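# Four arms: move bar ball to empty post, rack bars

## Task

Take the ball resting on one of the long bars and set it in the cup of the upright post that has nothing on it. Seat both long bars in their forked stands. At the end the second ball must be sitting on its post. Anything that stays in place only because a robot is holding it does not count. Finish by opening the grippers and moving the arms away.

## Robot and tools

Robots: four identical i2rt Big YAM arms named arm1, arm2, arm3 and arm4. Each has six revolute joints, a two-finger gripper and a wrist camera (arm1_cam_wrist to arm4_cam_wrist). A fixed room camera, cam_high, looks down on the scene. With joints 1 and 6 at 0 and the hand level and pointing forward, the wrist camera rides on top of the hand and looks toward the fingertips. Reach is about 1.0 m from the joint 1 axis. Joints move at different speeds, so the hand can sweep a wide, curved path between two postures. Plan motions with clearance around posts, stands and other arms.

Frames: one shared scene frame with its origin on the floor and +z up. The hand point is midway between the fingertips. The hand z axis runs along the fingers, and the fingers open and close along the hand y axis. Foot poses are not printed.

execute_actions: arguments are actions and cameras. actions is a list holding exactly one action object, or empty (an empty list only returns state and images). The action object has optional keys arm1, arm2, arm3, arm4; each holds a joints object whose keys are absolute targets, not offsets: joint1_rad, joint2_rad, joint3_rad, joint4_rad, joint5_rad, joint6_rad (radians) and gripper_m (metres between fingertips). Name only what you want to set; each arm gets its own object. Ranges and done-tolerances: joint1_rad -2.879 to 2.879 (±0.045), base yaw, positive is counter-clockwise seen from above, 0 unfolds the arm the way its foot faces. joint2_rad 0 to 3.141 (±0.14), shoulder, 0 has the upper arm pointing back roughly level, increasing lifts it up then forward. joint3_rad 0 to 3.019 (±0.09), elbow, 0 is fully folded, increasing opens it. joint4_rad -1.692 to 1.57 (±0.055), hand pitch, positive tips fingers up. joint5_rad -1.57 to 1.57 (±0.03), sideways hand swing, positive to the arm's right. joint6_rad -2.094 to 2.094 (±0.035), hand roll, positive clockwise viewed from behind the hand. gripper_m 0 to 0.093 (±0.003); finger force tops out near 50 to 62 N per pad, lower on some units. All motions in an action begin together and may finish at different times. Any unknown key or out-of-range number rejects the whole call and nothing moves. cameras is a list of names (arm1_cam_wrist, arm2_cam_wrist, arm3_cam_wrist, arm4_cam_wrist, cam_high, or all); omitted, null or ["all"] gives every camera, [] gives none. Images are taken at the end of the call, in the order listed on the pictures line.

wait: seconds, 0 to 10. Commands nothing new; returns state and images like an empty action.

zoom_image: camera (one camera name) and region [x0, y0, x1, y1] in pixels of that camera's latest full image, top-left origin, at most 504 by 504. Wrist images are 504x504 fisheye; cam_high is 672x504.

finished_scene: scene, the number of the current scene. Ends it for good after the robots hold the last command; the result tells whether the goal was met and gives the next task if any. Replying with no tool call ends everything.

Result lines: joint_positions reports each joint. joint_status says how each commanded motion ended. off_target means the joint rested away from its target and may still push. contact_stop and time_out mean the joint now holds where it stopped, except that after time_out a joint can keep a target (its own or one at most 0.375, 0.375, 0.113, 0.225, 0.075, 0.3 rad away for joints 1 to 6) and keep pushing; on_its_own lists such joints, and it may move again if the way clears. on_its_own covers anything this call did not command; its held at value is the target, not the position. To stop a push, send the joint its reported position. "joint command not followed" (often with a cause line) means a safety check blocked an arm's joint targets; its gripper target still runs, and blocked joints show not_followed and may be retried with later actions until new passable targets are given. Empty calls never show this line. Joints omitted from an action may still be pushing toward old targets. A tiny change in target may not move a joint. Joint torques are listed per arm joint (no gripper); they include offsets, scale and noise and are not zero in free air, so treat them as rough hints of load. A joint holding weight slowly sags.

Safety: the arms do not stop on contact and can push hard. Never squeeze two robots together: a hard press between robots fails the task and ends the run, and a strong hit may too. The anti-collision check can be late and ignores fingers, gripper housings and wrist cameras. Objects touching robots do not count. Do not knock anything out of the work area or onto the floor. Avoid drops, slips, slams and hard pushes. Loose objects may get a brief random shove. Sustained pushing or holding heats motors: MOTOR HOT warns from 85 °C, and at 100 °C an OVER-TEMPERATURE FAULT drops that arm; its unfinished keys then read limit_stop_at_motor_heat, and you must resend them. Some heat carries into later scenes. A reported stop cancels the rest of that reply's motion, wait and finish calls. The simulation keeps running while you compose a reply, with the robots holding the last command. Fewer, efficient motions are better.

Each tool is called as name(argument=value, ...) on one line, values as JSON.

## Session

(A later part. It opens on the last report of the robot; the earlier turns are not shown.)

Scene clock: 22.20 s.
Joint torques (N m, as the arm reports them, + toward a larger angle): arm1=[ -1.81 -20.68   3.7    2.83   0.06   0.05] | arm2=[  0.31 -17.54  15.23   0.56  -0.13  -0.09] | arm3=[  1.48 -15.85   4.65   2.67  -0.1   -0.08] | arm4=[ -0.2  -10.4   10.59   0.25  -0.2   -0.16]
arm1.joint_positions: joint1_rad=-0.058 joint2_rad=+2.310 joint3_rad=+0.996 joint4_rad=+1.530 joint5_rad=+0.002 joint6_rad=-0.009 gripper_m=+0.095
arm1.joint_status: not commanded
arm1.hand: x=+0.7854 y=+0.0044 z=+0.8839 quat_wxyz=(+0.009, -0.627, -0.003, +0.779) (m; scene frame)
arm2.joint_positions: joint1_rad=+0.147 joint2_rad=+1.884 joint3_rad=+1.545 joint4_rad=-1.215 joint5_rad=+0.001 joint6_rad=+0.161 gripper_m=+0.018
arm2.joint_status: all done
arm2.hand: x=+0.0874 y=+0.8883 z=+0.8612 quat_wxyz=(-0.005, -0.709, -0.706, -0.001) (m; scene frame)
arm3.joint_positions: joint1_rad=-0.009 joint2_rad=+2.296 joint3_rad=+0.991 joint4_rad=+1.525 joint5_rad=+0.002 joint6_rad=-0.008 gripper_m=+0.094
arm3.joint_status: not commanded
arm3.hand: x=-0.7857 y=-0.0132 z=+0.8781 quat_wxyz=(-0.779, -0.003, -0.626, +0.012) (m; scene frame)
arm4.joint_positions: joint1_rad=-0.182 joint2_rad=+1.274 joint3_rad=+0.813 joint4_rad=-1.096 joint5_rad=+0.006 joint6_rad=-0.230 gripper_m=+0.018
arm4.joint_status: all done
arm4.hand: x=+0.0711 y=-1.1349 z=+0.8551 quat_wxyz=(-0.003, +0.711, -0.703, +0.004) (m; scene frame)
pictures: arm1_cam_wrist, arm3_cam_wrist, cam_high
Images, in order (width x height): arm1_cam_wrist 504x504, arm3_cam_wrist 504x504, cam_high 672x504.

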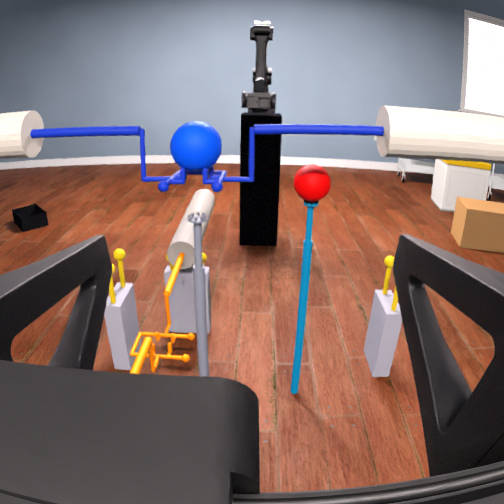

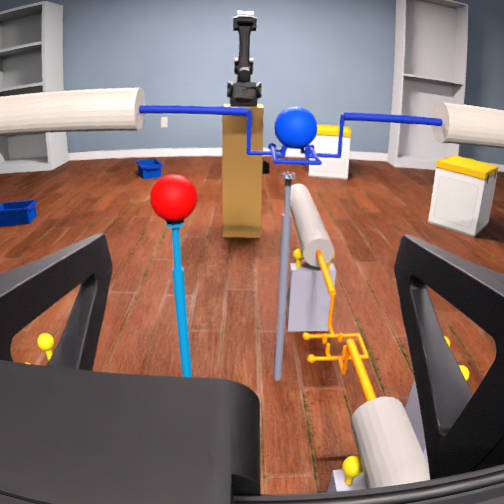

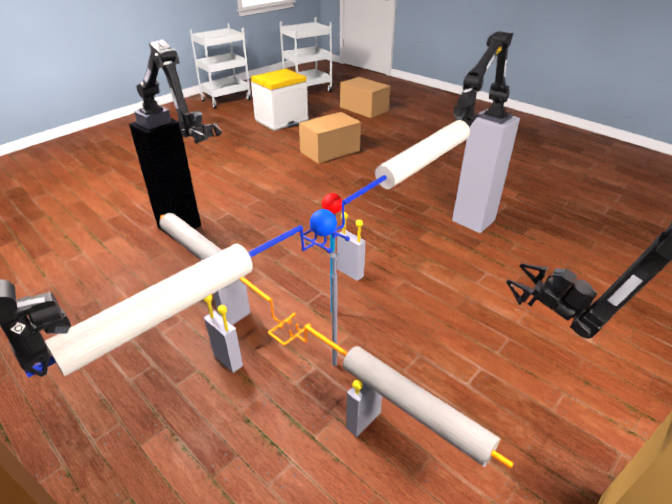

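execute_actions(actions=[{"arm4":{"joints":{"joint1_rad":-0.333,"joint2_rad":1.36,"joint4_rad":-0.99,"joint6_rad":-0.385}},"arm2":{"joints":{"joint1_rad":0.234,"joint2_rad":1.89,"joint3_rad":1.553,"joint4_rad":-1.125,"joint6_rad":0.242}}}], cameras=["arm1_cam_wrist","arm3_cam_wrist","cam_high"])

zoom_image(camera="cam_high", region=[280, 190, 390, 300])

zoom_image(camera="arm1_cam_wrist", region=[125, 120, 275, 270])

zoom_image(camera="arm3_cam_wrist", region=[230, 100, 350, 220])

Scene clock: 23.67 s.
Joint torques (N m, as the arm reports them, + toward a larger angle): arm1=[ -1.81 -20.74   3.73   2.89   0.06   0.04] | arm2=[  0.02 -18.08  11.67   0.85  -0.23  -0.1 ] | arm3=[  1.1  -16.48   4.79   2.69  -0.09  -0.1 ] | arm4=[  0.11 -13.39  10.09   0.17  -0.12  -0.16]
arm1.joint_positions: joint1_rad=-0.058 joint2_rad=+2.310 joint3_rad=+0.996 joint4_rad=+1.530 joint5_rad=+0.002 joint6_rad=-0.009 gripper_m=+0.095
arm1.joint_status: not commanded
arm1.hand: x=+0.7854 y=+0.0044 z=+0.8839 quat_wxyz=(+0.009, -0.627, -0.003, +0.779) (m; scene frame)
arm2.joint_positions: joint1_rad=+0.241 joint2_rad=+1.935 joint3_rad=+1.518 joint4_rad=-1.139 joint5_rad=+0.004 joint6_rad=+0.256 gripper_m=+0.018
arm2.joint_status: all done
arm2.hand: x=+0.1409 y=+0.8940 z=+0.8240 quat_wxyz=(-0.004, -0.709, -0.705, -0.001) (m; scene frame)
arm3.joint_positions: joint1_rad=-0.009 joint2_rad=+2.296 joint3_rad=+0.991 joint4_rad=+1.525 joint5_rad=+0.002 joint6_rad=-0.008 gripper_m=+0.094
arm3.joint_status: not commanded
arm3.hand: x=-0.7857 y=-0.0132 z=+0.8781 quat_wxyz=(-0.779, -0.003, -0.626, +0.012) (m; scene frame)
arm4.joint_positions: joint1_rad=-0.327 joint2_rad=+1.386 joint3_rad=+0.814 joint4_rad=-0.984 joint5_rad=+0.004 joint6_rad=-0.374 gripper_m=+0.018
arm4.joint_status: all done
arm4.hand: x=+0.1232 y=-1.1284 z=+0.8207 quat_wxyz=(-0.003, +0.711, -0.703, +0.004) (m; scene frame)
pictures: arm1_cam_wrist, arm3_cam_wrist, cam_high
Images, in order (width x height): arm1_cam_wrist 504x504, arm3_cam_wrist 504x504, cam_high 672x504.

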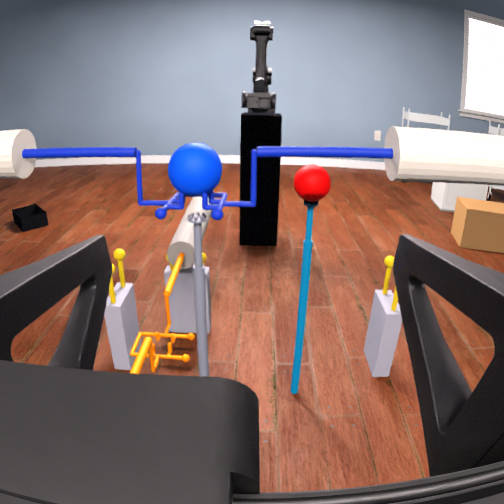

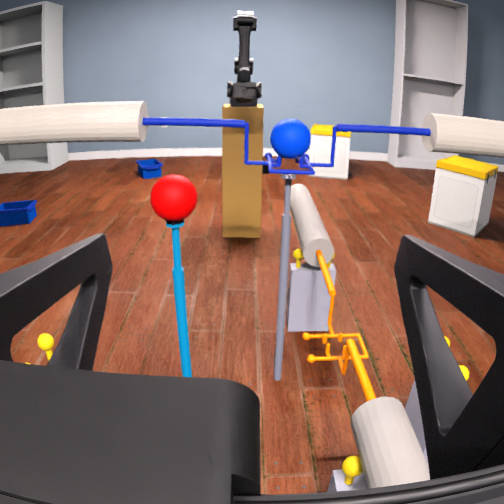

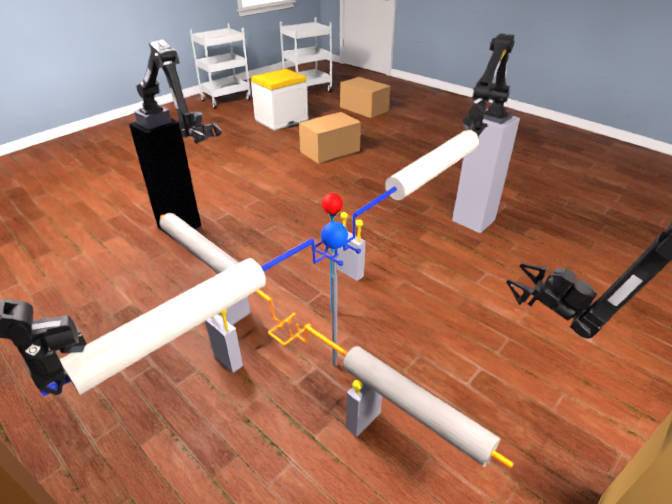

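Region (280, 190, 390, 300) of cam_high's 672x504 image, scaled by 4.582, with more detail than that image has.

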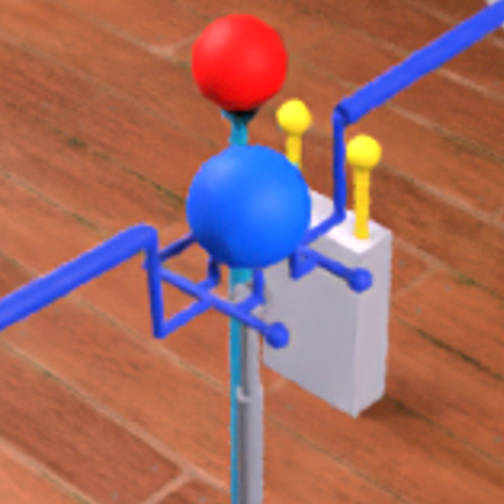

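Region (125, 120, 275, 270) of arm1_cam_wrist's 504x504 image, scaled by 3.360, with more detail than that image has.

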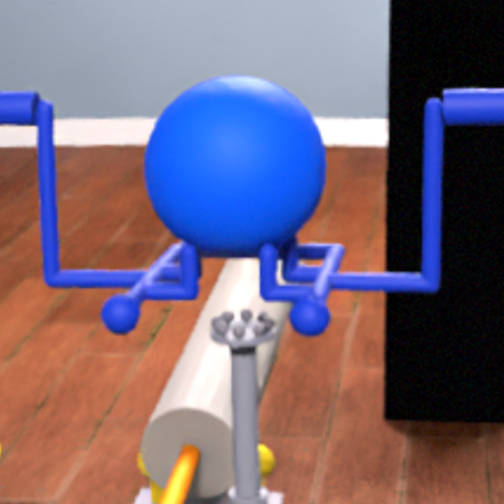

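Region (230, 100, 350, 220) of arm3_cam_wrist's 504x504 image, scaled by 4.200, with more detail than that image has.

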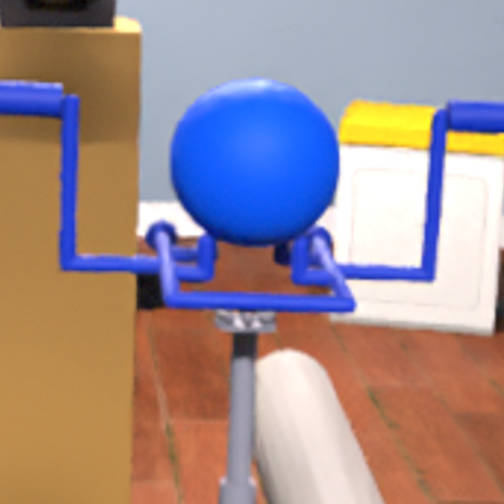

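execute_actions(actions=[{"arm4":{"joints":{"joint2_rad":1.43,"joint3_rad":0.80,"joint4_rad":-0.88}},"arm2":{"joints":{"joint1_rad":0.228,"joint2_rad":1.922,"joint3_rad":1.497,"joint4_rad":-1.043}}}], cameras=["arm1_cam_wrist"])

zoom_image(camera="arm1_cam_wrist", region=[125, 120, 275, 270])

Scene clock: 24.87 s.
Joint torques (N m, as the arm reports them, + toward a larger angle): arm1=[ -1.82 -20.73   3.73   2.86   0.06   0.04] | arm2=[  0.05 -18.8   10.77   1.06  -0.21  -0.01] | arm3=[  1.39 -15.82   4.58   2.62  -0.1    0.11] | arm4=[ -0.34 -13.91   7.08   0.6   -0.1   -0.16]
arm1.joint_positions: joint1_rad=-0.058 joint2_rad=+2.310 joint3_rad=+0.996 joint4_rad=+1.530 joint5_rad=+0.002 joint6_rad=-0.009 gripper_m=+0.095
arm1.joint_status: not commanded
arm1.hand: x=+0.7854 y=+0.0044 z=+0.8839 quat_wxyz=(+0.009, -0.627, -0.003, +0.779) (m; scene frame)
arm2.joint_positions: joint1_rad=+0.235 joint2_rad=+1.963 joint3_rad=+1.468 joint4_rad=-1.064 joint5_rad=+0.004 joint6_rad=+0.249 gripper_m=+0.018
arm2.joint_status: all done
arm2.hand: x=+0.1366 y=+0.8980 z=+0.7916 quat_wxyz=(-0.003, -0.709, -0.706, -0.002) (m; scene frame)
arm3.joint_positions: joint1_rad=-0.009 joint2_rad=+2.296 joint3_rad=+0.991 joint4_rad=+1.525 joint5_rad=+0.002 joint6_rad=-0.008 gripper_m=+0.094
arm3.joint_status: not commanded
arm3.hand: x=-0.7857 y=-0.0132 z=+0.8781 quat_wxyz=(-0.779, -0.003, -0.626, +0.012) (m; scene frame)
arm4.joint_positions: joint1_rad=-0.327 joint2_rad=+1.456 joint3_rad=+0.782 joint4_rad=-0.881 joint5_rad=+0.004 joint6_rad=-0.377 gripper_m=+0.018
arm4.joint_status: all done
arm4.hand: x=+0.1249 y=-1.1246 z=+0.7884 quat_wxyz=(-0.003, +0.712, -0.702, +0.004) (m; scene frame)
pictures: arm1_cam_wrist
Images, in order (width x height): arm1_cam_wrist 504x504.

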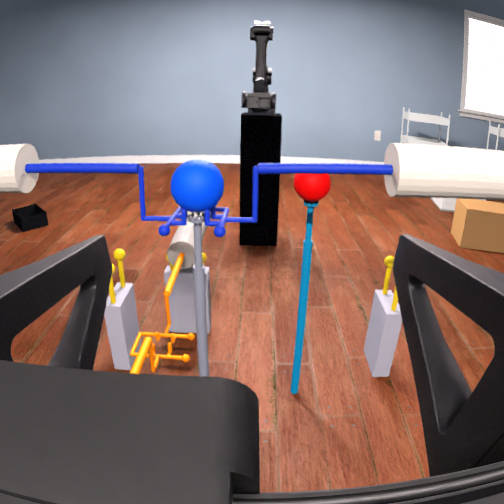

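Region (125, 120, 275, 270) of arm1_cam_wrist's 504x504 image, scaled by 3.360, with more detail than that image has.

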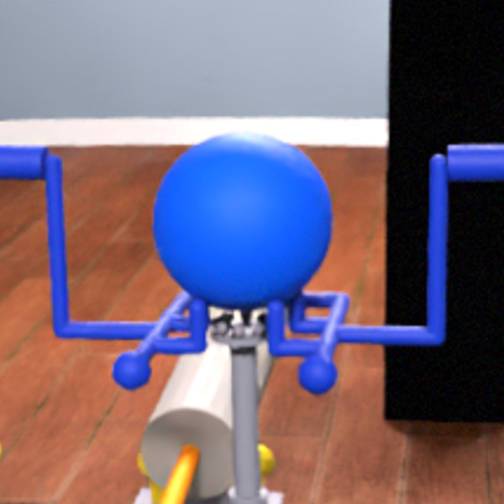

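execute_actions(actions=[{"arm4":{"joints":{"joint2_rad":1.535,"joint3_rad":0.735,"joint4_rad":-0.715}},"arm2":{"joints":{"joint2_rad":1.993,"joint3_rad":1.458,"joint4_rad":-0.93}}}], cameras=["arm1_cam_wrist"])

zoom_image(camera="arm1_cam_wrist", region=[125, 150, 275, 300])

Scene clock: 26.07 s.
Joint torques (N m, as the arm reports them, + toward a larger angle): arm1=[ -1.81 -20.59   3.77   2.84   0.06   0.03] | arm2=[  0.87 -19.18  10.24   1.01  -0.23  -0.04] | arm3=[  1.12 -16.24   4.54   2.66  -0.13  -0.06] | arm4=[ -0.29 -14.2    5.83   0.66  -0.14  -0.12]
arm1.joint_positions: joint1_rad=-0.058 joint2_rad=+2.310 joint3_rad=+0.996 joint4_rad=+1.530 joint5_rad=+0.002 joint6_rad=-0.009 gripper_m=+0.095
arm1.joint_status: not commanded
arm1.hand: x=+0.7854 y=+0.0044 z=+0.8839 quat_wxyz=(+0.009, -0.627, -0.003, +0.779) (m; scene frame)
arm2.joint_positions: joint1_rad=+0.234 joint2_rad=+2.037 joint3_rad=+1.432 joint4_rad=-0.950 joint5_rad=+0.004 joint6_rad=+0.249 gripper_m=+0.018
arm2.joint_status: all done
arm2.hand: x=+0.1372 y=+0.8960 z=+0.7398 quat_wxyz=(-0.005, -0.709, -0.706, -0.001) (m; scene frame)
arm3.joint_positions: joint1_rad=-0.009 joint2_rad=+2.296 joint3_rad=+0.991 joint4_rad=+1.525 joint5_rad=+0.002 joint6_rad=-0.008 gripper_m=+0.094
arm3.joint_status: not commanded
arm3.hand: x=-0.7857 y=-0.0132 z=+0.8781 quat_wxyz=(-0.779, -0.003, -0.626, +0.012) (m; scene frame)
arm4.joint_positions: joint1_rad=-0.327 joint2_rad=+1.557 joint3_rad=+0.725 joint4_rad=-0.718 joint5_rad=+0.004 joint6_rad=-0.377 gripper_m=+0.018
arm4.joint_status: all done
arm4.hand: x=+0.1245 y=-1.1264 z=+0.7402 quat_wxyz=(-0.006, +0.712, -0.702, +0.003) (m; scene frame)
pictures: arm1_cam_wrist
Images, in order (width x height): arm1_cam_wrist 504x504.

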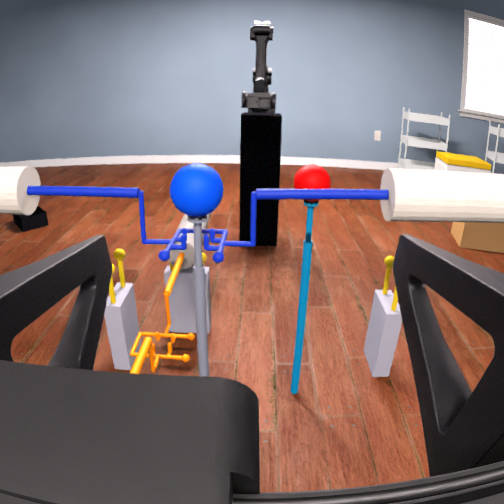

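Region (125, 150, 275, 300) of arm1_cam_wrist's 504x504 image, scaled by 3.360, with more detail than that image has.

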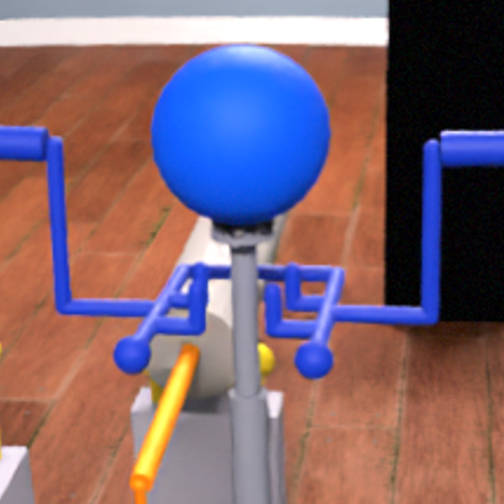

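execute_actions(actions=[{"arm4":{"joints":{"joint1_rad":-0.152,"joint2_rad":1.485,"joint3_rad":0.695,"joint6_rad":-0.2}},"arm2":{"joints":{"joint1_rad":0.133,"joint2_rad":1.945,"joint3_rad":1.407,"joint4_rad":-0.91,"joint6_rad":0.143}}}], cameras=[])

execute_actions(actions=[{"arm4":{"joints":{"joint1_rad":0.08,"joint2_rad":1.465,"joint3_rad":0.678,"joint6_rad":0.03}},"arm2":{"joints":{"joint1_rad":-0.003,"joint2_rad":1.93,"joint3_rad":1.39,"joint6_rad":0.007}}}], cameras=["arm1_cam_wrist","cam_high"])

Scene clock: 27.73 s.
Joint torques (N m, as the arm reports them, + toward a larger angle): arm1=[ -1.9  -20.7    3.71   2.82   0.06   0.04] | arm2=[  1.36 -19.99   9.84   0.77  -0.26   0.09] | arm3=[  1.1  -16.54   4.6    2.76  -0.08   0.  ] | arm4=[  0.61 -13.67   6.27   0.47  -0.14   0.07]
arm1.joint_positions: joint1_rad=-0.058 joint2_rad=+2.310 joint3_rad=+0.996 joint4_rad=+1.530 joint5_rad=+0.002 joint6_rad=-0.009 gripper_m=+0.095
arm1.joint_status: not commanded
arm1.hand: x=+0.7854 y=+0.0044 z=+0.8839 quat_wxyz=(+0.009, -0.627, -0.003, +0.779) (m; scene frame)
arm2.joint_positions: joint1_rad=+0.125 joint2_rad=+2.012 joint3_rad=+1.384 joint4_rad=-0.922 joint5_rad=+0.004 joint6_rad=+0.136 gripper_m=+0.018
arm2.joint_status: all done
arm2.hand: x=+0.0743 y=+0.8962 z=+0.7376 quat_wxyz=(-0.006, -0.708, -0.707, +0.002) (m; scene frame)
arm3.joint_positions: joint1_rad=-0.009 joint2_rad=+2.296 joint3_rad=+0.991 joint4_rad=+1.525 joint5_rad=+0.002 joint6_rad=-0.008 gripper_m=+0.094
arm3.joint_status: not commanded
arm3.hand: x=-0.7857 y=-0.0132 z=+0.8781 quat_wxyz=(-0.779, -0.003, -0.626, +0.012) (m; scene frame)
arm4.joint_positions: joint1_rad=-0.156 joint2_rad=+1.511 joint3_rad=+0.677 joint4_rad=-0.714 joint5_rad=+0.004 joint6_rad=-0.210 gripper_m=+0.018
arm4.joint_status: all done
arm4.hand: x=+0.0640 y=-1.1274 z=+0.7419 quat_wxyz=(-0.006, +0.713, -0.701, +0.001) (m; scene frame)
pictures: none
No camera images: the call's "cameras" was empty. Leave "cameras" out to get every camera's image.

Scene clock: 28.87 s.
Joint torques (N m, as the arm reports them, + toward a larger angle): arm1=[ -1.96 -20.64   3.73   2.85   0.05   0.04] | arm2=[  1.19 -19.74   9.88   0.81  -0.32   0.09] | arm3=[  1.19 -15.52   4.59   2.58  -0.03  -0.05] | arm4=[  0.33 -14.     6.31   0.43  -0.01   0.04]
arm1.joint_positions: joint1_rad=-0.058 joint2_rad=+2.310 joint3_rad=+0.996 joint4_rad=+1.530 joint5_rad=+0.002 joint6_rad=-0.009 gripper_m=+0.095
arm1.joint_status: not commanded
arm1.hand: x=+0.7854 y=+0.0044 z=+0.8839 quat_wxyz=(+0.009, -0.627, -0.003, +0.779) (m; scene frame)
arm2.joint_positions: joint1_rad=-0.010 joint2_rad=+1.995 joint3_rad=+1.366 joint4_rad=-0.922 joint5_rad=+0.005 joint6_rad=+0.001 gripper_m=+0.018
arm2.joint_status: all done
arm2.hand: x=-0.0009 y=+0.8969 z=+0.7403 quat_wxyz=(-0.004, -0.707, -0.707, +0.002) (m; scene frame)
arm3.joint_positions: joint1_rad=-0.009 joint2_rad=+2.296 joint3_rad=+0.991 joint4_rad=+1.525 joint5_rad=+0.002 joint6_rad=-0.008 gripper_m=+0.094
arm3.joint_status: not commanded
arm3.hand: x=-0.7857 y=-0.0132 z=+0.8781 quat_wxyz=(-0.779, -0.003, -0.626, +0.012) (m; scene frame)
arm4.joint_positions: joint1_rad=+0.076 joint2_rad=+1.496 joint3_rad=+0.661 joint4_rad=-0.714 joint5_rad=+0.001 joint6_rad=+0.020 gripper_m=+0.018
arm4.joint_status: all done
arm4.hand: x=-0.0121 y=-1.1273 z=+0.7426 quat_wxyz=(-0.003, +0.714, -0.700, -0.003) (m; scene frame)
pictures: arm1_cam_wrist, cam_high
Images, in order (width x height): arm1_cam_wrist 504x504, cam_high 672x504.

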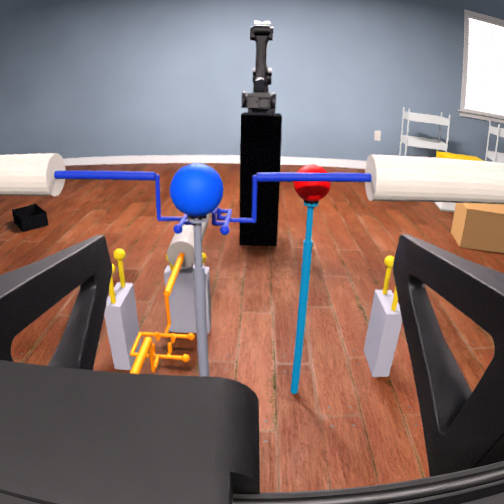

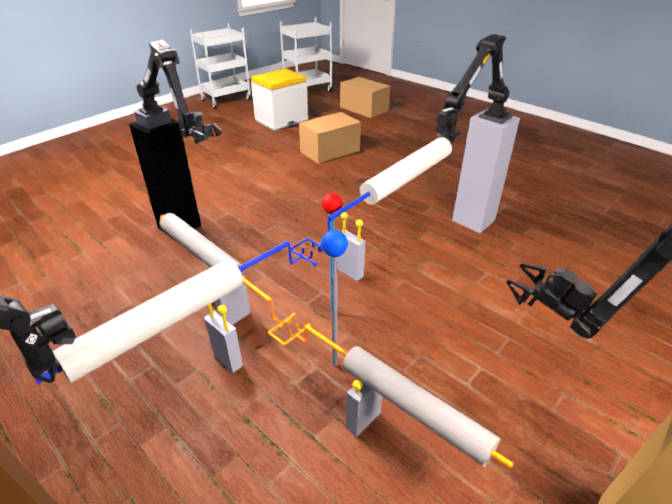

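Now retracing the path back.

execute_actions(actions=[{"arm4":{"joints":{"joint1_rad":0.108,"joint2_rad":1.245,"joint3_rad":0.865,"joint4_rad":-1.12,"joint6_rad":0.06}},"arm2":{"joints":{"joint2_rad":1.84,"joint3_rad":1.61,"joint4_rad":-1.22}}}], cameras=[])

execute_actions(actions=[{"arm4":{"joints":{"joint1_rad":0.387,"joint2_rad":1.295,"joint3_rad":0.905,"joint4_rad":-1.095,"joint6_rad":0.34}},"arm2":{"joints":{"joint1_rad":-0.17,"joint2_rad":1.86,"joint3_rad":1.64,"joint4_rad":-1.23,"joint6_rad":-0.16}}}], cameras=[])

execute_actions(actions=[{"arm4":{"joints":{"joint1_rad":0.595,"joint2_rad":1.375,"joint3_rad":0.99,"joint4_rad":-1.09,"joint6_rad":0.55}},"arm2":{"joints":{"joint1_rad":-0.303,"joint2_rad":1.895,"joint3_rad":1.70,"joint4_rad":-1.255,"joint6_rad":-0.292}}}], cameras=[])

execute_actions(actions=[{"arm4":{"joints":{"joint1_rad":0.678,"joint2_rad":1.595,"joint3_rad":1.225,"joint4_rad":-1.115,"joint6_rad":0.63}},"arm2":{"joints":{"joint1_rad":-0.472,"joint2_rad":1.83,"joint3_rad":1.595,"joint4_rad":-1.21,"joint6_rad":-0.465}}}], cameras=[])

execute_actions(actions=[{"arm4":{"joints":{"joint1_rad":0.6,"joint2_rad":1.765,"joint3_rad":1.35,"joint4_rad":-1.055,"joint6_rad":0.545}},"arm2":{"joints":{"joint1_rad":-0.535,"joint2_rad":1.735,"joint3_rad":1.315,"joint4_rad":-1.04,"joint6_rad":-0.53}}}], cameras=[])

execute_actions(actions=[{"arm4":{"joints":{"joint2_rad":2.075,"joint3_rad":1.22,"joint4_rad":-0.635}},"arm2":{"joints":{"joint2_rad":2.07,"joint3_rad":1.215,"joint4_rad":-0.62}}}], cameras=[])

execute_actions(actions=[{"arm4":{"joints":{"joint2_rad":2.32,"joint3_rad":1.283,"joint4_rad":-0.45}},"arm2":{"joints":{"joint2_rad":2.32,"joint3_rad":1.283,"joint4_rad":-0.425}}}], cameras=["arm3_cam_wrist","cam_high"])

Scene clock: 31.20 s.
Joint torques (N m, as the arm reports them, + toward a larger angle): arm1=[ -1.89 -20.47   3.73   2.87   0.06   0.04] | arm2=[  1.52 -16.42  15.49   0.36  -0.29   0.03] | arm3=[  0.88 -16.39   4.82   2.85  -0.04  -0.01] | arm4=[ 1.09 -9.48 11.36 -0.03 -0.01  0.16]
arm1.joint_positions: joint1_rad=-0.058 joint2_rad=+2.310 joint3_rad=+0.996 joint4_rad=+1.530 joint5_rad=+0.002 joint6_rad=-0.009 gripper_m=+0.095
arm1.joint_status: not commanded
arm1.hand: x=+0.7854 y=+0.0044 z=+0.8839 quat_wxyz=(+0.009, -0.627, -0.003, +0.779) (m; scene frame)
arm2.joint_positions: joint1_rad=-0.010 joint2_rad=+1.873 joint3_rad=+1.533 joint4_rad=-1.221 joint5_rad=+0.005 joint6_rad=+0.003 gripper_m=+0.018
arm2.joint_status: all done
arm2.hand: x=-0.0017 y=+0.8870 z=+0.8617 quat_wxyz=(+0.000, -0.708, -0.706, -0.001) (m; scene frame)
arm3.joint_positions: joint1_rad=-0.009 joint2_rad=+2.296 joint3_rad=+0.991 joint4_rad=+1.525 joint5_rad=+0.002 joint6_rad=-0.008 gripper_m=+0.094
arm3.joint_status: not commanded
arm3.hand: x=-0.7857 y=-0.0132 z=+0.8781 quat_wxyz=(-0.779, -0.003, -0.626, +0.012) (m; scene frame)
arm4.joint_positions: joint1_rad=+0.095 joint2_rad=+1.250 joint3_rad=+0.794 joint4_rad=-1.112 joint5_rad=+0.001 joint6_rad=+0.044 gripper_m=+0.018
arm4.joint_status: all done
arm4.hand: x=-0.0175 y=-1.1385 z=+0.8555 quat_wxyz=(+0.003, +0.712, -0.702, +0.005) (m; scene frame)
pictures: none
No camera images: the call's "cameras" was empty. Leave "cameras" out to get every camera's image.

Scene clock: 32.37 s.
Joint torques (N m, as the arm reports them, + toward a larger angle): arm1=[ -1.99 -20.63   3.74   2.83   0.06   0.04] | arm2=[  1.48 -16.49  15.87   0.64  -0.29   0.1 ] | arm3=[  1.17 -16.55   4.88   2.81  -0.1   -0.07] | arm4=[  0.69 -10.74  11.     0.84   0.13   0.09]
arm1.joint_positions: joint1_rad=-0.058 joint2_rad=+2.310 joint3_rad=+0.996 joint4_rad=+1.530 joint5_rad=+0.002 joint6_rad=-0.009 gripper_m=+0.095
arm1.joint_status: not commanded
arm1.hand: x=+0.7854 y=+0.0044 z=+0.8839 quat_wxyz=(+0.009, -0.627, -0.003, +0.779) (m; scene frame)
arm2.joint_positions: joint1_rad=-0.179 joint2_rad=+1.881 joint3_rad=+1.559 joint4_rad=-1.239 joint5_rad=+0.004 joint6_rad=-0.167 gripper_m=+0.018
arm2.joint_status: all done
arm2.hand: x=-0.0970 y=+0.8902 z=+0.8666 quat_wxyz=(+0.000, -0.708, -0.707, -0.001) (m; scene frame)
arm3.joint_positions: joint1_rad=-0.009 joint2_rad=+2.296 joint3_rad=+0.991 joint4_rad=+1.525 joint5_rad=+0.002 joint6_rad=-0.008 gripper_m=+0.094
arm3.joint_status: not commanded
arm3.hand: x=-0.7857 y=-0.0132 z=+0.8781 quat_wxyz=(-0.779, -0.003, -0.626, +0.012) (m; scene frame)
arm4.joint_positions: joint1_rad=+0.384 joint2_rad=+1.302 joint3_rad=+0.843 joint4_rad=-1.101 joint5_rad=-0.001 joint6_rad=+0.329 gripper_m=+0.018
arm4.joint_status: all done
arm4.hand: x=-0.1128 y=-1.1365 z=+0.8569 quat_wxyz=(+0.003, +0.714, -0.701, +0.000) (m; scene frame)
pictures: none
No camera images: the call's "cameras" was empty. Leave "cameras" out to get every camera's image.

Scene clock: 33.47 s.
Joint torques (N m, as the arm reports them, + toward a larger angle): arm1=[ -1.88 -20.65   3.76   2.82   0.06   0.06] | arm2=[  1.95 -17.55  15.18   0.66  -0.27   0.11] | arm3=[  1.09 -16.4    4.68   2.81  -0.1   -0.06] | arm4=[  0.36 -13.54  10.54   0.74   0.22   0.08]
arm1.joint_positions: joint1_rad=-0.058 joint2_rad=+2.310 joint3_rad=+0.996 joint4_rad=+1.530 joint5_rad=+0.002 joint6_rad=-0.009 gripper_m=+0.095
arm1.joint_status: not commanded
arm1.hand: x=+0.7854 y=+0.0044 z=+0.8839 quat_wxyz=(+0.009, -0.627, -0.003, +0.779) (m; scene frame)
arm2.joint_positions: joint1_rad=-0.315 joint2_rad=+1.921 joint3_rad=+1.625 joint4_rad=-1.263 joint5_rad=+0.004 joint6_rad=-0.304 gripper_m=+0.018
arm2.joint_status: all done
arm2.hand: x=-0.1771 y=+0.8925 z=+0.8675 quat_wxyz=(+0.001, -0.708, -0.707, -0.001) (m; scene frame)
arm3.joint_positions: joint1_rad=-0.009 joint2_rad=+2.296 joint3_rad=+0.991 joint4_rad=+1.525 joint5_rad=+0.002 joint6_rad=-0.008 gripper_m=+0.094
arm3.joint_status: not commanded
arm3.hand: x=-0.7857 y=-0.0132 z=+0.8781 quat_wxyz=(-0.779, -0.003, -0.626, +0.012) (m; scene frame)
arm4.joint_positions: joint1_rad=+0.594 joint2_rad=+1.391 joint3_rad=+0.933 joint4_rad=-1.096 joint5_rad=-0.003 joint6_rad=+0.539 gripper_m=+0.018
arm4.joint_status: all done
arm4.hand: x=-0.1948 y=-1.1365 z=+0.8587 quat_wxyz=(+0.004, +0.714, -0.700, -0.004) (m; scene frame)
pictures: none
No camera images: the call's "cameras" was empty. Leave "cameras" out to get every camera's image.

Scene clock: 34.60 s.
Joint torques (N m, as the arm reports them, + toward a larger angle): arm1=[ -1.86 -20.65   3.71   2.86   0.07   0.04] | arm2=[  1.76 -20.11  11.96   1.2   -0.07   0.19] | arm3=[  1.09 -16.02   4.65   2.88  -0.1    0.03] | arm4=[  0.12 -18.62  10.76   0.43   0.13   0.13]
arm1.joint_positions: joint1_rad=-0.058 joint2_rad=+2.310 joint3_rad=+0.996 joint4_rad=+1.530 joint5_rad=+0.002 joint6_rad=-0.009 gripper_m=+0.095
arm1.joint_status: not commanded
arm1.hand: x=+0.7854 y=+0.0044 z=+0.8839 quat_wxyz=(+0.009, -0.627, -0.003, +0.779) (m; scene frame)
arm2.joint_positions: joint1_rad=-0.488 joint2_rad=+1.897 joint3_rad=+1.559 joint4_rad=-1.233 joint5_rad=+0.000 joint6_rad=-0.482 gripper_m=+0.018
arm2.joint_status: all done
arm2.hand: x=-0.2623 y=+0.9450 z=+0.8573 quat_wxyz=(+0.001, -0.706, -0.709, -0.006) (m; scene frame)
arm3.joint_positions: joint1_rad=-0.009 joint2_rad=+2.296 joint3_rad=+0.991 joint4_rad=+1.525 joint5_rad=+0.002 joint6_rad=-0.008 gripper_m=+0.094
arm3.joint_status: not commanded
arm3.hand: x=-0.7857 y=-0.0132 z=+0.8781 quat_wxyz=(-0.779, -0.003, -0.626, +0.012) (m; scene frame)
arm4.joint_positions: joint1_rad=+0.676 joint2_rad=+1.622 joint3_rad=+1.166 joint4_rad=-1.113 joint5_rad=-0.001 joint6_rad=+0.617 gripper_m=+0.018
arm4.joint_status: all done
arm4.hand: x=-0.2696 y=-1.0857 z=+0.8484 quat_wxyz=(+0.005, +0.715, -0.699, +0.005) (m; scene frame)
pictures: none
No camera images: the call's "cameras" was empty. Leave "cameras" out to get every camera's image.

Scene clock: 35.63 s.
Joint torques (N m, as the arm reports them, + toward a larger angle): arm1=[ -1.91 -20.61   3.7    2.8    0.05   0.05] | arm2=[  0.57 -16.6   10.73   1.15  -0.21   0.01] | arm3=[  1.18 -16.04   4.64   2.78  -0.12  -0.01] | arm4=[ -0.22 -22.31  10.39   0.15  -0.04  -0.12]
arm1.joint_positions: joint1_rad=-0.058 joint2_rad=+2.310 joint3_rad=+0.996 joint4_rad=+1.530 joint5_rad=+0.002 joint6_rad=-0.009 gripper_m=+0.095
arm1.joint_status: not commanded
arm1.hand: x=+0.7854 y=+0.0044 z=+0.8839 quat_wxyz=(+0.009, -0.627, -0.003, +0.779) (m; scene frame)
arm2.joint_positions: joint1_rad=-0.539 joint2_rad=+1.779 joint3_rad=+1.286 joint4_rad=-1.066 joint5_rad=+0.002 joint6_rad=-0.531 gripper_m=+0.018
arm2.joint_status: all done
arm2.hand: x=-0.2564 y=+1.0128 z=+0.8233 quat_wxyz=(+0.001, -0.706, -0.708, +0.000) (m; scene frame)
arm3.joint_positions: joint1_rad=-0.009 joint2_rad=+2.296 joint3_rad=+0.991 joint4_rad=+1.525 joint5_rad=+0.002 joint6_rad=-0.008 gripper_m=+0.094
arm3.joint_status: not commanded
arm3.hand: x=-0.7857 y=-0.0132 z=+0.8781 quat_wxyz=(-0.779, -0.003, -0.626, +0.012) (m; scene frame)
arm4.joint_positions: joint1_rad=+0.606 joint2_rad=+1.798 joint3_rad=+1.292 joint4_rad=-1.048 joint5_rad=+0.003 joint6_rad=+0.551 gripper_m=+0.018
arm4.joint_status: all done
arm4.hand: x=-0.2750 y=-1.0177 z=+0.8097 quat_wxyz=(+0.002, +0.713, -0.701, -0.003) (m; scene frame)
pictures: none
No camera images: the call's "cameras" was empty. Leave "cameras" out to get every camera's image.

Scene clock: 36.83 s.
Joint torques (N m, as the arm reports them, + toward a larger angle): arm1=[ -1.76 -20.58   3.76   2.88   0.07   0.04] | arm2=[  0.48 -18.04   7.34   0.98   0.04  -0.03] | arm3=[  1.09 -15.59   4.8    2.94  -0.12  -0.05] | arm4=[ -0.04 -25.42   5.55   0.72   0.02  -0.11]
arm1.joint_positions: joint1_rad=-0.058 joint2_rad=+2.310 joint3_rad=+0.996 joint4_rad=+1.530 joint5_rad=+0.002 joint6_rad=-0.009 gripper_m=+0.095
arm1.joint_status: not commanded
arm1.hand: x=+0.7854 y=+0.0044 z=+0.8839 quat_wxyz=(+0.009, -0.627, -0.003, +0.779) (m; scene frame)
arm2.joint_positions: joint1_rad=-0.535 joint2_rad=+2.130 joint3_rad=+1.197 joint4_rad=-0.637 joint5_rad=-0.003 joint6_rad=-0.527 gripper_m=+0.018
arm2.joint_status: all done
arm2.hand: x=-0.2534 y=+1.0117 z=+0.6258 quat_wxyz=(+0.000, -0.706, -0.708, -0.006) (m; scene frame)
arm3.joint_positions: joint1_rad=-0.009 joint2_rad=+2.296 joint3_rad=+0.991 joint4_rad=+1.525 joint5_rad=+0.002 joint6_rad=-0.008 gripper_m=+0.094
arm3.joint_status: not commanded
arm3.hand: x=-0.7857 y=-0.0132 z=+0.8781 quat_wxyz=(-0.779, -0.003, -0.626, +0.012) (m; scene frame)
arm4.joint_positions: joint1_rad=+0.605 joint2_rad=+2.122 joint3_rad=+1.206 joint4_rad=-0.639 joint5_rad=+0.002 joint6_rad=+0.551 gripper_m=+0.018
arm4.joint_status: all done
arm4.hand: x=-0.2762 y=-1.0181 z=+0.6249 quat_wxyz=(+0.002, +0.713, -0.701, -0.002) (m; scene frame)
pictures: none
No camera images: the call's "cameras" was empty. Leave "cameras" out to get every camera's image.

Scene clock: 37.87 s.
Joint torques (N m, as the arm reports them, + toward a larger angle): arm1=[ -1.94 -20.6    3.69   2.87   0.06   0.04] | arm2=[  0.21 -18.95   7.24   0.72  -0.03  -0.01] | arm3=[  1.01 -15.31   4.53   2.46  -0.11  -0.06] | arm4=[  0.19 -25.73   5.     0.16   0.09  -0.08]
arm1.joint_positions: joint1_rad=-0.058 joint2_rad=+2.310 joint3_rad=+0.996 joint4_rad=+1.530 joint5_rad=+0.002 joint6_rad=-0.009 gripper_m=+0.095
arm1.joint_status: not commanded
arm1.hand: x=+0.7854 y=+0.0044 z=+0.8839 quat_wxyz=(+0.009, -0.627, -0.003, +0.779) (m; scene frame)
arm2.joint_positions: joint1_rad=-0.534 joint2_rad=+2.369 joint3_rad=+1.250 joint4_rad=-0.435 joint5_rad=-0.001 joint6_rad=-0.527 gripper_m=+0.018
arm2.joint_status: all done
arm2.hand: x=-0.2542 y=+1.0104 z=+0.5193 quat_wxyz=(-0.001, -0.706, -0.708, +0.001) (m; scene frame)
arm3.joint_positions: joint1_rad=-0.009 joint2_rad=+2.296 joint3_rad=+0.991 joint4_rad=+1.525 joint5_rad=+0.002 joint6_rad=-0.008 gripper_m=+0.094
arm3.joint_status: not commanded
arm3.hand: x=-0.7857 y=-0.0132 z=+0.8781 quat_wxyz=(-0.779, -0.003, -0.626, +0.012) (m; scene frame)
arm4.joint_positions: joint1_rad=+0.604 joint2_rad=+2.364 joint3_rad=+1.259 joint4_rad=-0.446 joint5_rad=+0.000 joint6_rad=+0.550 gripper_m=+0.018
arm4.joint_status: all done
arm4.hand: x=-0.2767 y=-1.0186 z=+0.5170 quat_wxyz=(+0.003, +0.713, -0.701, -0.004) (m; scene frame)
pictures: arm3_cam_wrist, cam_high
Images, in order (width x height): arm3_cam_wrist 504x504, cam_high 672x504.

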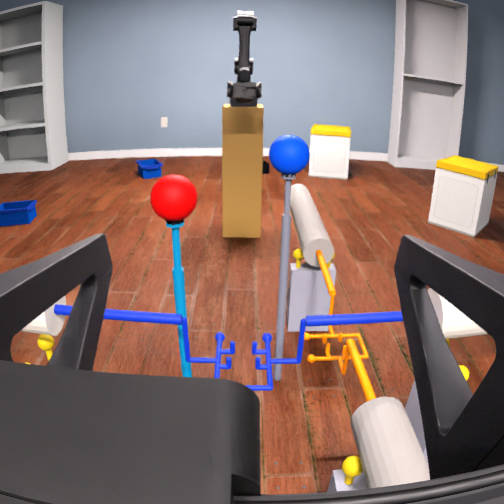

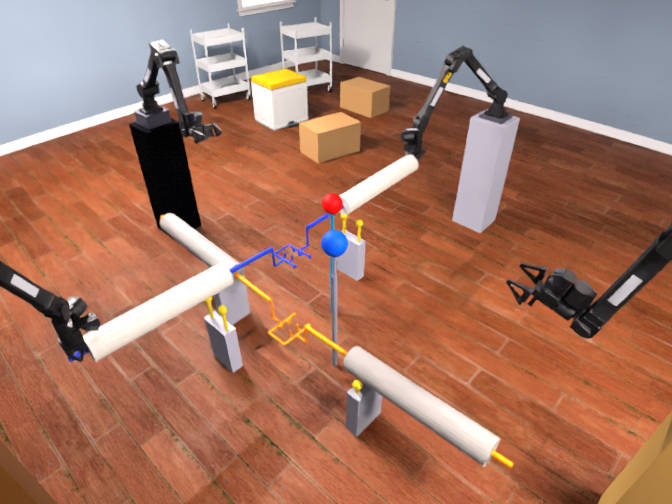

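execute_actions(actions=[{"arm4":{"joints":{"joint2_rad":2.51,"joint3_rad":1.36,"joint4_rad":-0.342}},"arm2":{"joints":{"joint2_rad":2.533,"joint3_rad":1.375,"joint4_rad":-0.325}}}], cameras=[])

execute_actions(actions=[{"arm4":{"joints":{"gripper_m":0.06}},"arm2":{"joints":{"gripper_m":0.06}}}], cameras=[])

execute_actions(actions=[{"arm4":{"joints":{"joint2_rad":2.32,"joint3_rad":1.245,"joint4_rad":-0.46}},"arm2":{"joints":{"joint2_rad":2.32,"joint3_rad":1.24,"joint4_rad":-0.46}}}], cameras=[])

execute_actions(actions=[{"arm4":{"joints":{"joint2_rad":1.9,"joint3_rad":1.2,"joint4_rad":-0.85}},"arm2":{"joints":{"joint2_rad":1.9,"joint3_rad":1.2,"joint4_rad":-0.85}}}], cameras=["cam_high","arm3_cam_wrist"])

Scene clock: 39.37 s.
Joint torques (N m, as the arm reports them, + toward a larger angle): arm1=[ -1.93 -20.64   3.69   2.86   0.05   0.04] | arm2=[  0.68 -18.13   5.68   0.8   -0.09   0.  ] | arm3=[  0.73 -16.86   4.67   2.62  -0.13  -0.01] | arm4=[  0.46 -25.39   4.12   0.68   0.15  -0.11]
arm1.joint_positions: joint1_rad=-0.058 joint2_rad=+2.310 joint3_rad=+0.996 joint4_rad=+1.530 joint5_rad=+0.002 joint6_rad=-0.009 gripper_m=+0.095
arm1.joint_status: not commanded
arm1.hand: x=+0.7854 y=+0.0044 z=+0.8839 quat_wxyz=(+0.009, -0.627, -0.003, +0.779) (m; scene frame)
arm2.joint_positions: joint1_rad=-0.536 joint2_rad=+2.568 joint3_rad=+1.352 joint4_rad=-0.337 joint5_rad=-0.001 joint6_rad=-0.529 gripper_m=+0.018
arm2.joint_status: all done
arm2.hand: x=-0.2559 y=+1.0092 z=+0.4377 quat_wxyz=(-0.001, -0.706, -0.708, +0.002) (m; scene frame)
arm3.joint_positions: joint1_rad=-0.009 joint2_rad=+2.296 joint3_rad=+0.991 joint4_rad=+1.525 joint5_rad=+0.002 joint6_rad=-0.008 gripper_m=+0.094
arm3.joint_status: not commanded
arm3.hand: x=-0.7857 y=-0.0132 z=+0.8781 quat_wxyz=(-0.779, -0.003, -0.626, +0.012) (m; scene frame)
arm4.joint_positions: joint1_rad=+0.605 joint2_rad=+2.541 joint3_rad=+1.340 joint4_rad=-0.345 joint5_rad=-0.001 joint6_rad=+0.549 gripper_m=+0.018
arm4.joint_status: all done
arm4.hand: x=-0.2778 y=-1.0190 z=+0.4426 quat_wxyz=(+0.003, +0.714, -0.700, -0.007) (m; scene frame)
pictures: none
No camera images: the call's "cameras" was empty. Leave "cameras" out to get every camera's image.

Scene clock: 40.10 s.
Joint torques (N m, as the arm reports them, + toward a larger angle): arm1=[ -1.84 -20.65   3.76   2.82   0.07   0.04] | arm2=[  0.87 -18.09   5.74   0.79  -0.11   0.  ] | arm3=[  1.18 -16.46   4.69   2.83  -0.08  -0.01] | arm4=[  0.15 -24.12   4.27   0.74   0.09  -0.11]
arm1.joint_positions: joint1_rad=-0.058 joint2_rad=+2.310 joint3_rad=+0.996 joint4_rad=+1.530 joint5_rad=+0.002 joint6_rad=-0.009 gripper_m=+0.095
arm1.joint_status: not commanded
arm1.hand: x=+0.7854 y=+0.0044 z=+0.8839 quat_wxyz=(+0.009, -0.627, -0.003, +0.779) (m; scene frame)
arm2.joint_positions: joint1_rad=-0.536 joint2_rad=+2.563 joint3_rad=+1.354 joint4_rad=-0.337 joint5_rad=+0.000 joint6_rad=-0.529 gripper_m=+0.060
arm2.joint_status: all done
arm2.hand: x=-0.2575 y=+1.0066 z=+0.4402 quat_wxyz=(-0.002, -0.706, -0.708, +0.005) (m; scene frame)
arm3.joint_positions: joint1_rad=-0.009 joint2_rad=+2.296 joint3_rad=+0.991 joint4_rad=+1.525 joint5_rad=+0.002 joint6_rad=-0.008 gripper_m=+0.094
arm3.joint_status: not commanded
arm3.hand: x=-0.7857 y=-0.0132 z=+0.8781 quat_wxyz=(-0.779, -0.003, -0.626, +0.012) (m; scene frame)
arm4.joint_positions: joint1_rad=+0.605 joint2_rad=+2.526 joint3_rad=+1.340 joint4_rad=-0.345 joint5_rad=-0.001 joint6_rad=+0.549 gripper_m=+0.060
arm4.joint_status: all done
arm4.hand: x=-0.2815 y=-1.0129 z=+0.4504 quat_wxyz=(+0.001, +0.714, -0.700, -0.015) (m; scene frame)
pictures: none
No camera images: the call's "cameras" was empty. Leave "cameras" out to get every camera's image.

Scene clock: 41.13 s.
Joint torques (N m, as the arm reports them, + toward a larger angle): arm1=[ -1.82 -20.66   3.74   2.86   0.04   0.05] | arm2=[  0.75 -14.7    5.51  -0.09  -0.11  -0.01] | arm3=[  1.24 -16.31   4.52   2.78  -0.1    0.06] | arm4=[ -0.04 -20.69   4.26   0.38   0.1   -0.09]
arm1.joint_positions: joint1_rad=-0.058 joint2_rad=+2.310 joint3_rad=+0.996 joint4_rad=+1.530 joint5_rad=+0.002 joint6_rad=-0.009 gripper_m=+0.095
arm1.joint_status: not commanded
arm1.hand: x=+0.7854 y=+0.0044 z=+0.8839 quat_wxyz=(+0.009, -0.627, -0.003, +0.779) (m; scene frame)
arm2.joint_positions: joint1_rad=-0.536 joint2_rad=+2.318 joint3_rad=+1.230 joint4_rad=-0.447 joint5_rad=+0.000 joint6_rad=-0.529 gripper_m=+0.060
arm2.joint_status: all done
arm2.hand: x=-0.2573 y=+1.0069 z=+0.5410 quat_wxyz=(-0.003, -0.706, -0.708, +0.011) (m; scene frame)
arm3.joint_positions: joint1_rad=-0.009 joint2_rad=+2.296 joint3_rad=+0.991 joint4_rad=+1.525 joint5_rad=+0.002 joint6_rad=-0.008 gripper_m=+0.094
arm3.joint_status: not commanded
arm3.hand: x=-0.7857 y=-0.0132 z=+0.8781 quat_wxyz=(-0.779, -0.003, -0.626, +0.012) (m; scene frame)
arm4.joint_positions: joint1_rad=+0.605 joint2_rad=+2.309 joint3_rad=+1.235 joint4_rad=-0.455 joint5_rad=-0.001 joint6_rad=+0.549 gripper_m=+0.060
arm4.joint_status: all done
arm4.hand: x=-0.2791 y=-1.0156 z=+0.5395 quat_wxyz=(+0.001, +0.714, -0.700, -0.015) (m; scene frame)
pictures: none
No camera images: the call's "cameras" was empty. Leave "cameras" out to get every camera's image.

Scene clock: 42.50 s.
Joint torques (N m, as the arm reports them, + toward a larger angle): arm1=[ -1.82 -20.54   3.7    2.88   0.05   0.05] | arm2=[  0.59 -13.89   8.68  -0.14  -0.09   0.  ] | arm3=[  0.47 -16.13   4.6    2.84  -0.05   0.04] | arm4=[  0.25 -18.77   6.59   0.22   0.11  -0.09]
arm1.joint_positions: joint1_rad=-0.058 joint2_rad=+2.310 joint3_rad=+0.996 joint4_rad=+1.530 joint5_rad=+0.002 joint6_rad=-0.009 gripper_m=+0.095
arm1.joint_status: not commanded
arm1.hand: x=+0.7854 y=+0.0044 z=+0.8839 quat_wxyz=(+0.009, -0.627, -0.003, +0.779) (m; scene frame)
arm2.joint_positions: joint1_rad=-0.536 joint2_rad=+1.895 joint3_rad=+1.184 joint4_rad=-0.835 joint5_rad=+0.000 joint6_rad=-0.529 gripper_m=+0.060
arm2.joint_status: all done
arm2.hand: x=-0.2523 y=+1.0158 z=+0.7360 quat_wxyz=(-0.002, -0.706, -0.708, +0.006) (m; scene frame)
arm3.joint_positions: joint1_rad=-0.009 joint2_rad=+2.296 joint3_rad=+0.991 joint4_rad=+1.525 joint5_rad=+0.002 joint6_rad=-0.008 gripper_m=+0.094
arm3.joint_status: not commanded
arm3.hand: x=-0.7857 y=-0.0132 z=+0.8781 quat_wxyz=(-0.779, -0.003, -0.626, +0.012) (m; scene frame)
arm4.joint_positions: joint1_rad=+0.605 joint2_rad=+1.898 joint3_rad=+1.188 joint4_rad=-0.843 joint5_rad=-0.001 joint6_rad=+0.549 gripper_m=+0.060
arm4.joint_status: all done
arm4.hand: x=-0.2699 y=-1.0274 z=+0.7290 quat_wxyz=(+0.003, +0.714, -0.700, -0.004) (m; scene frame)
pictures: arm3_cam_wrist, cam_high
Images, in order (width x height): arm3_cam_wrist 504x504, cam_high 672x504.

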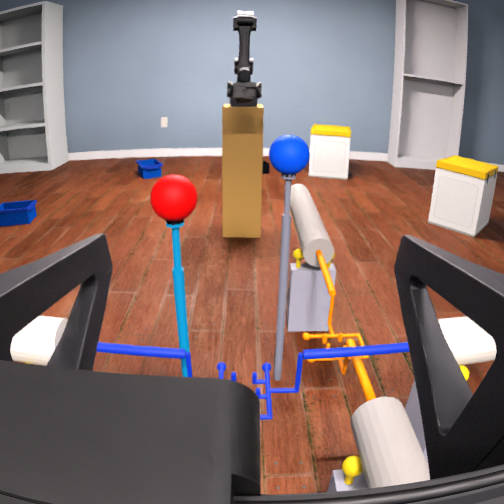

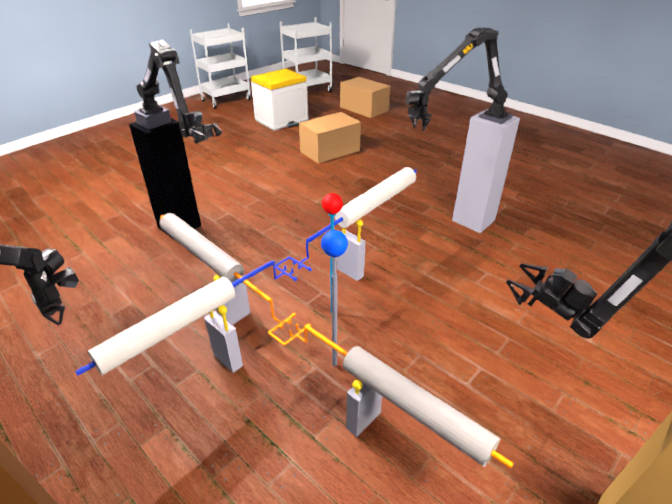

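finished_scene(scene=2)

The scene is finished: the task was done.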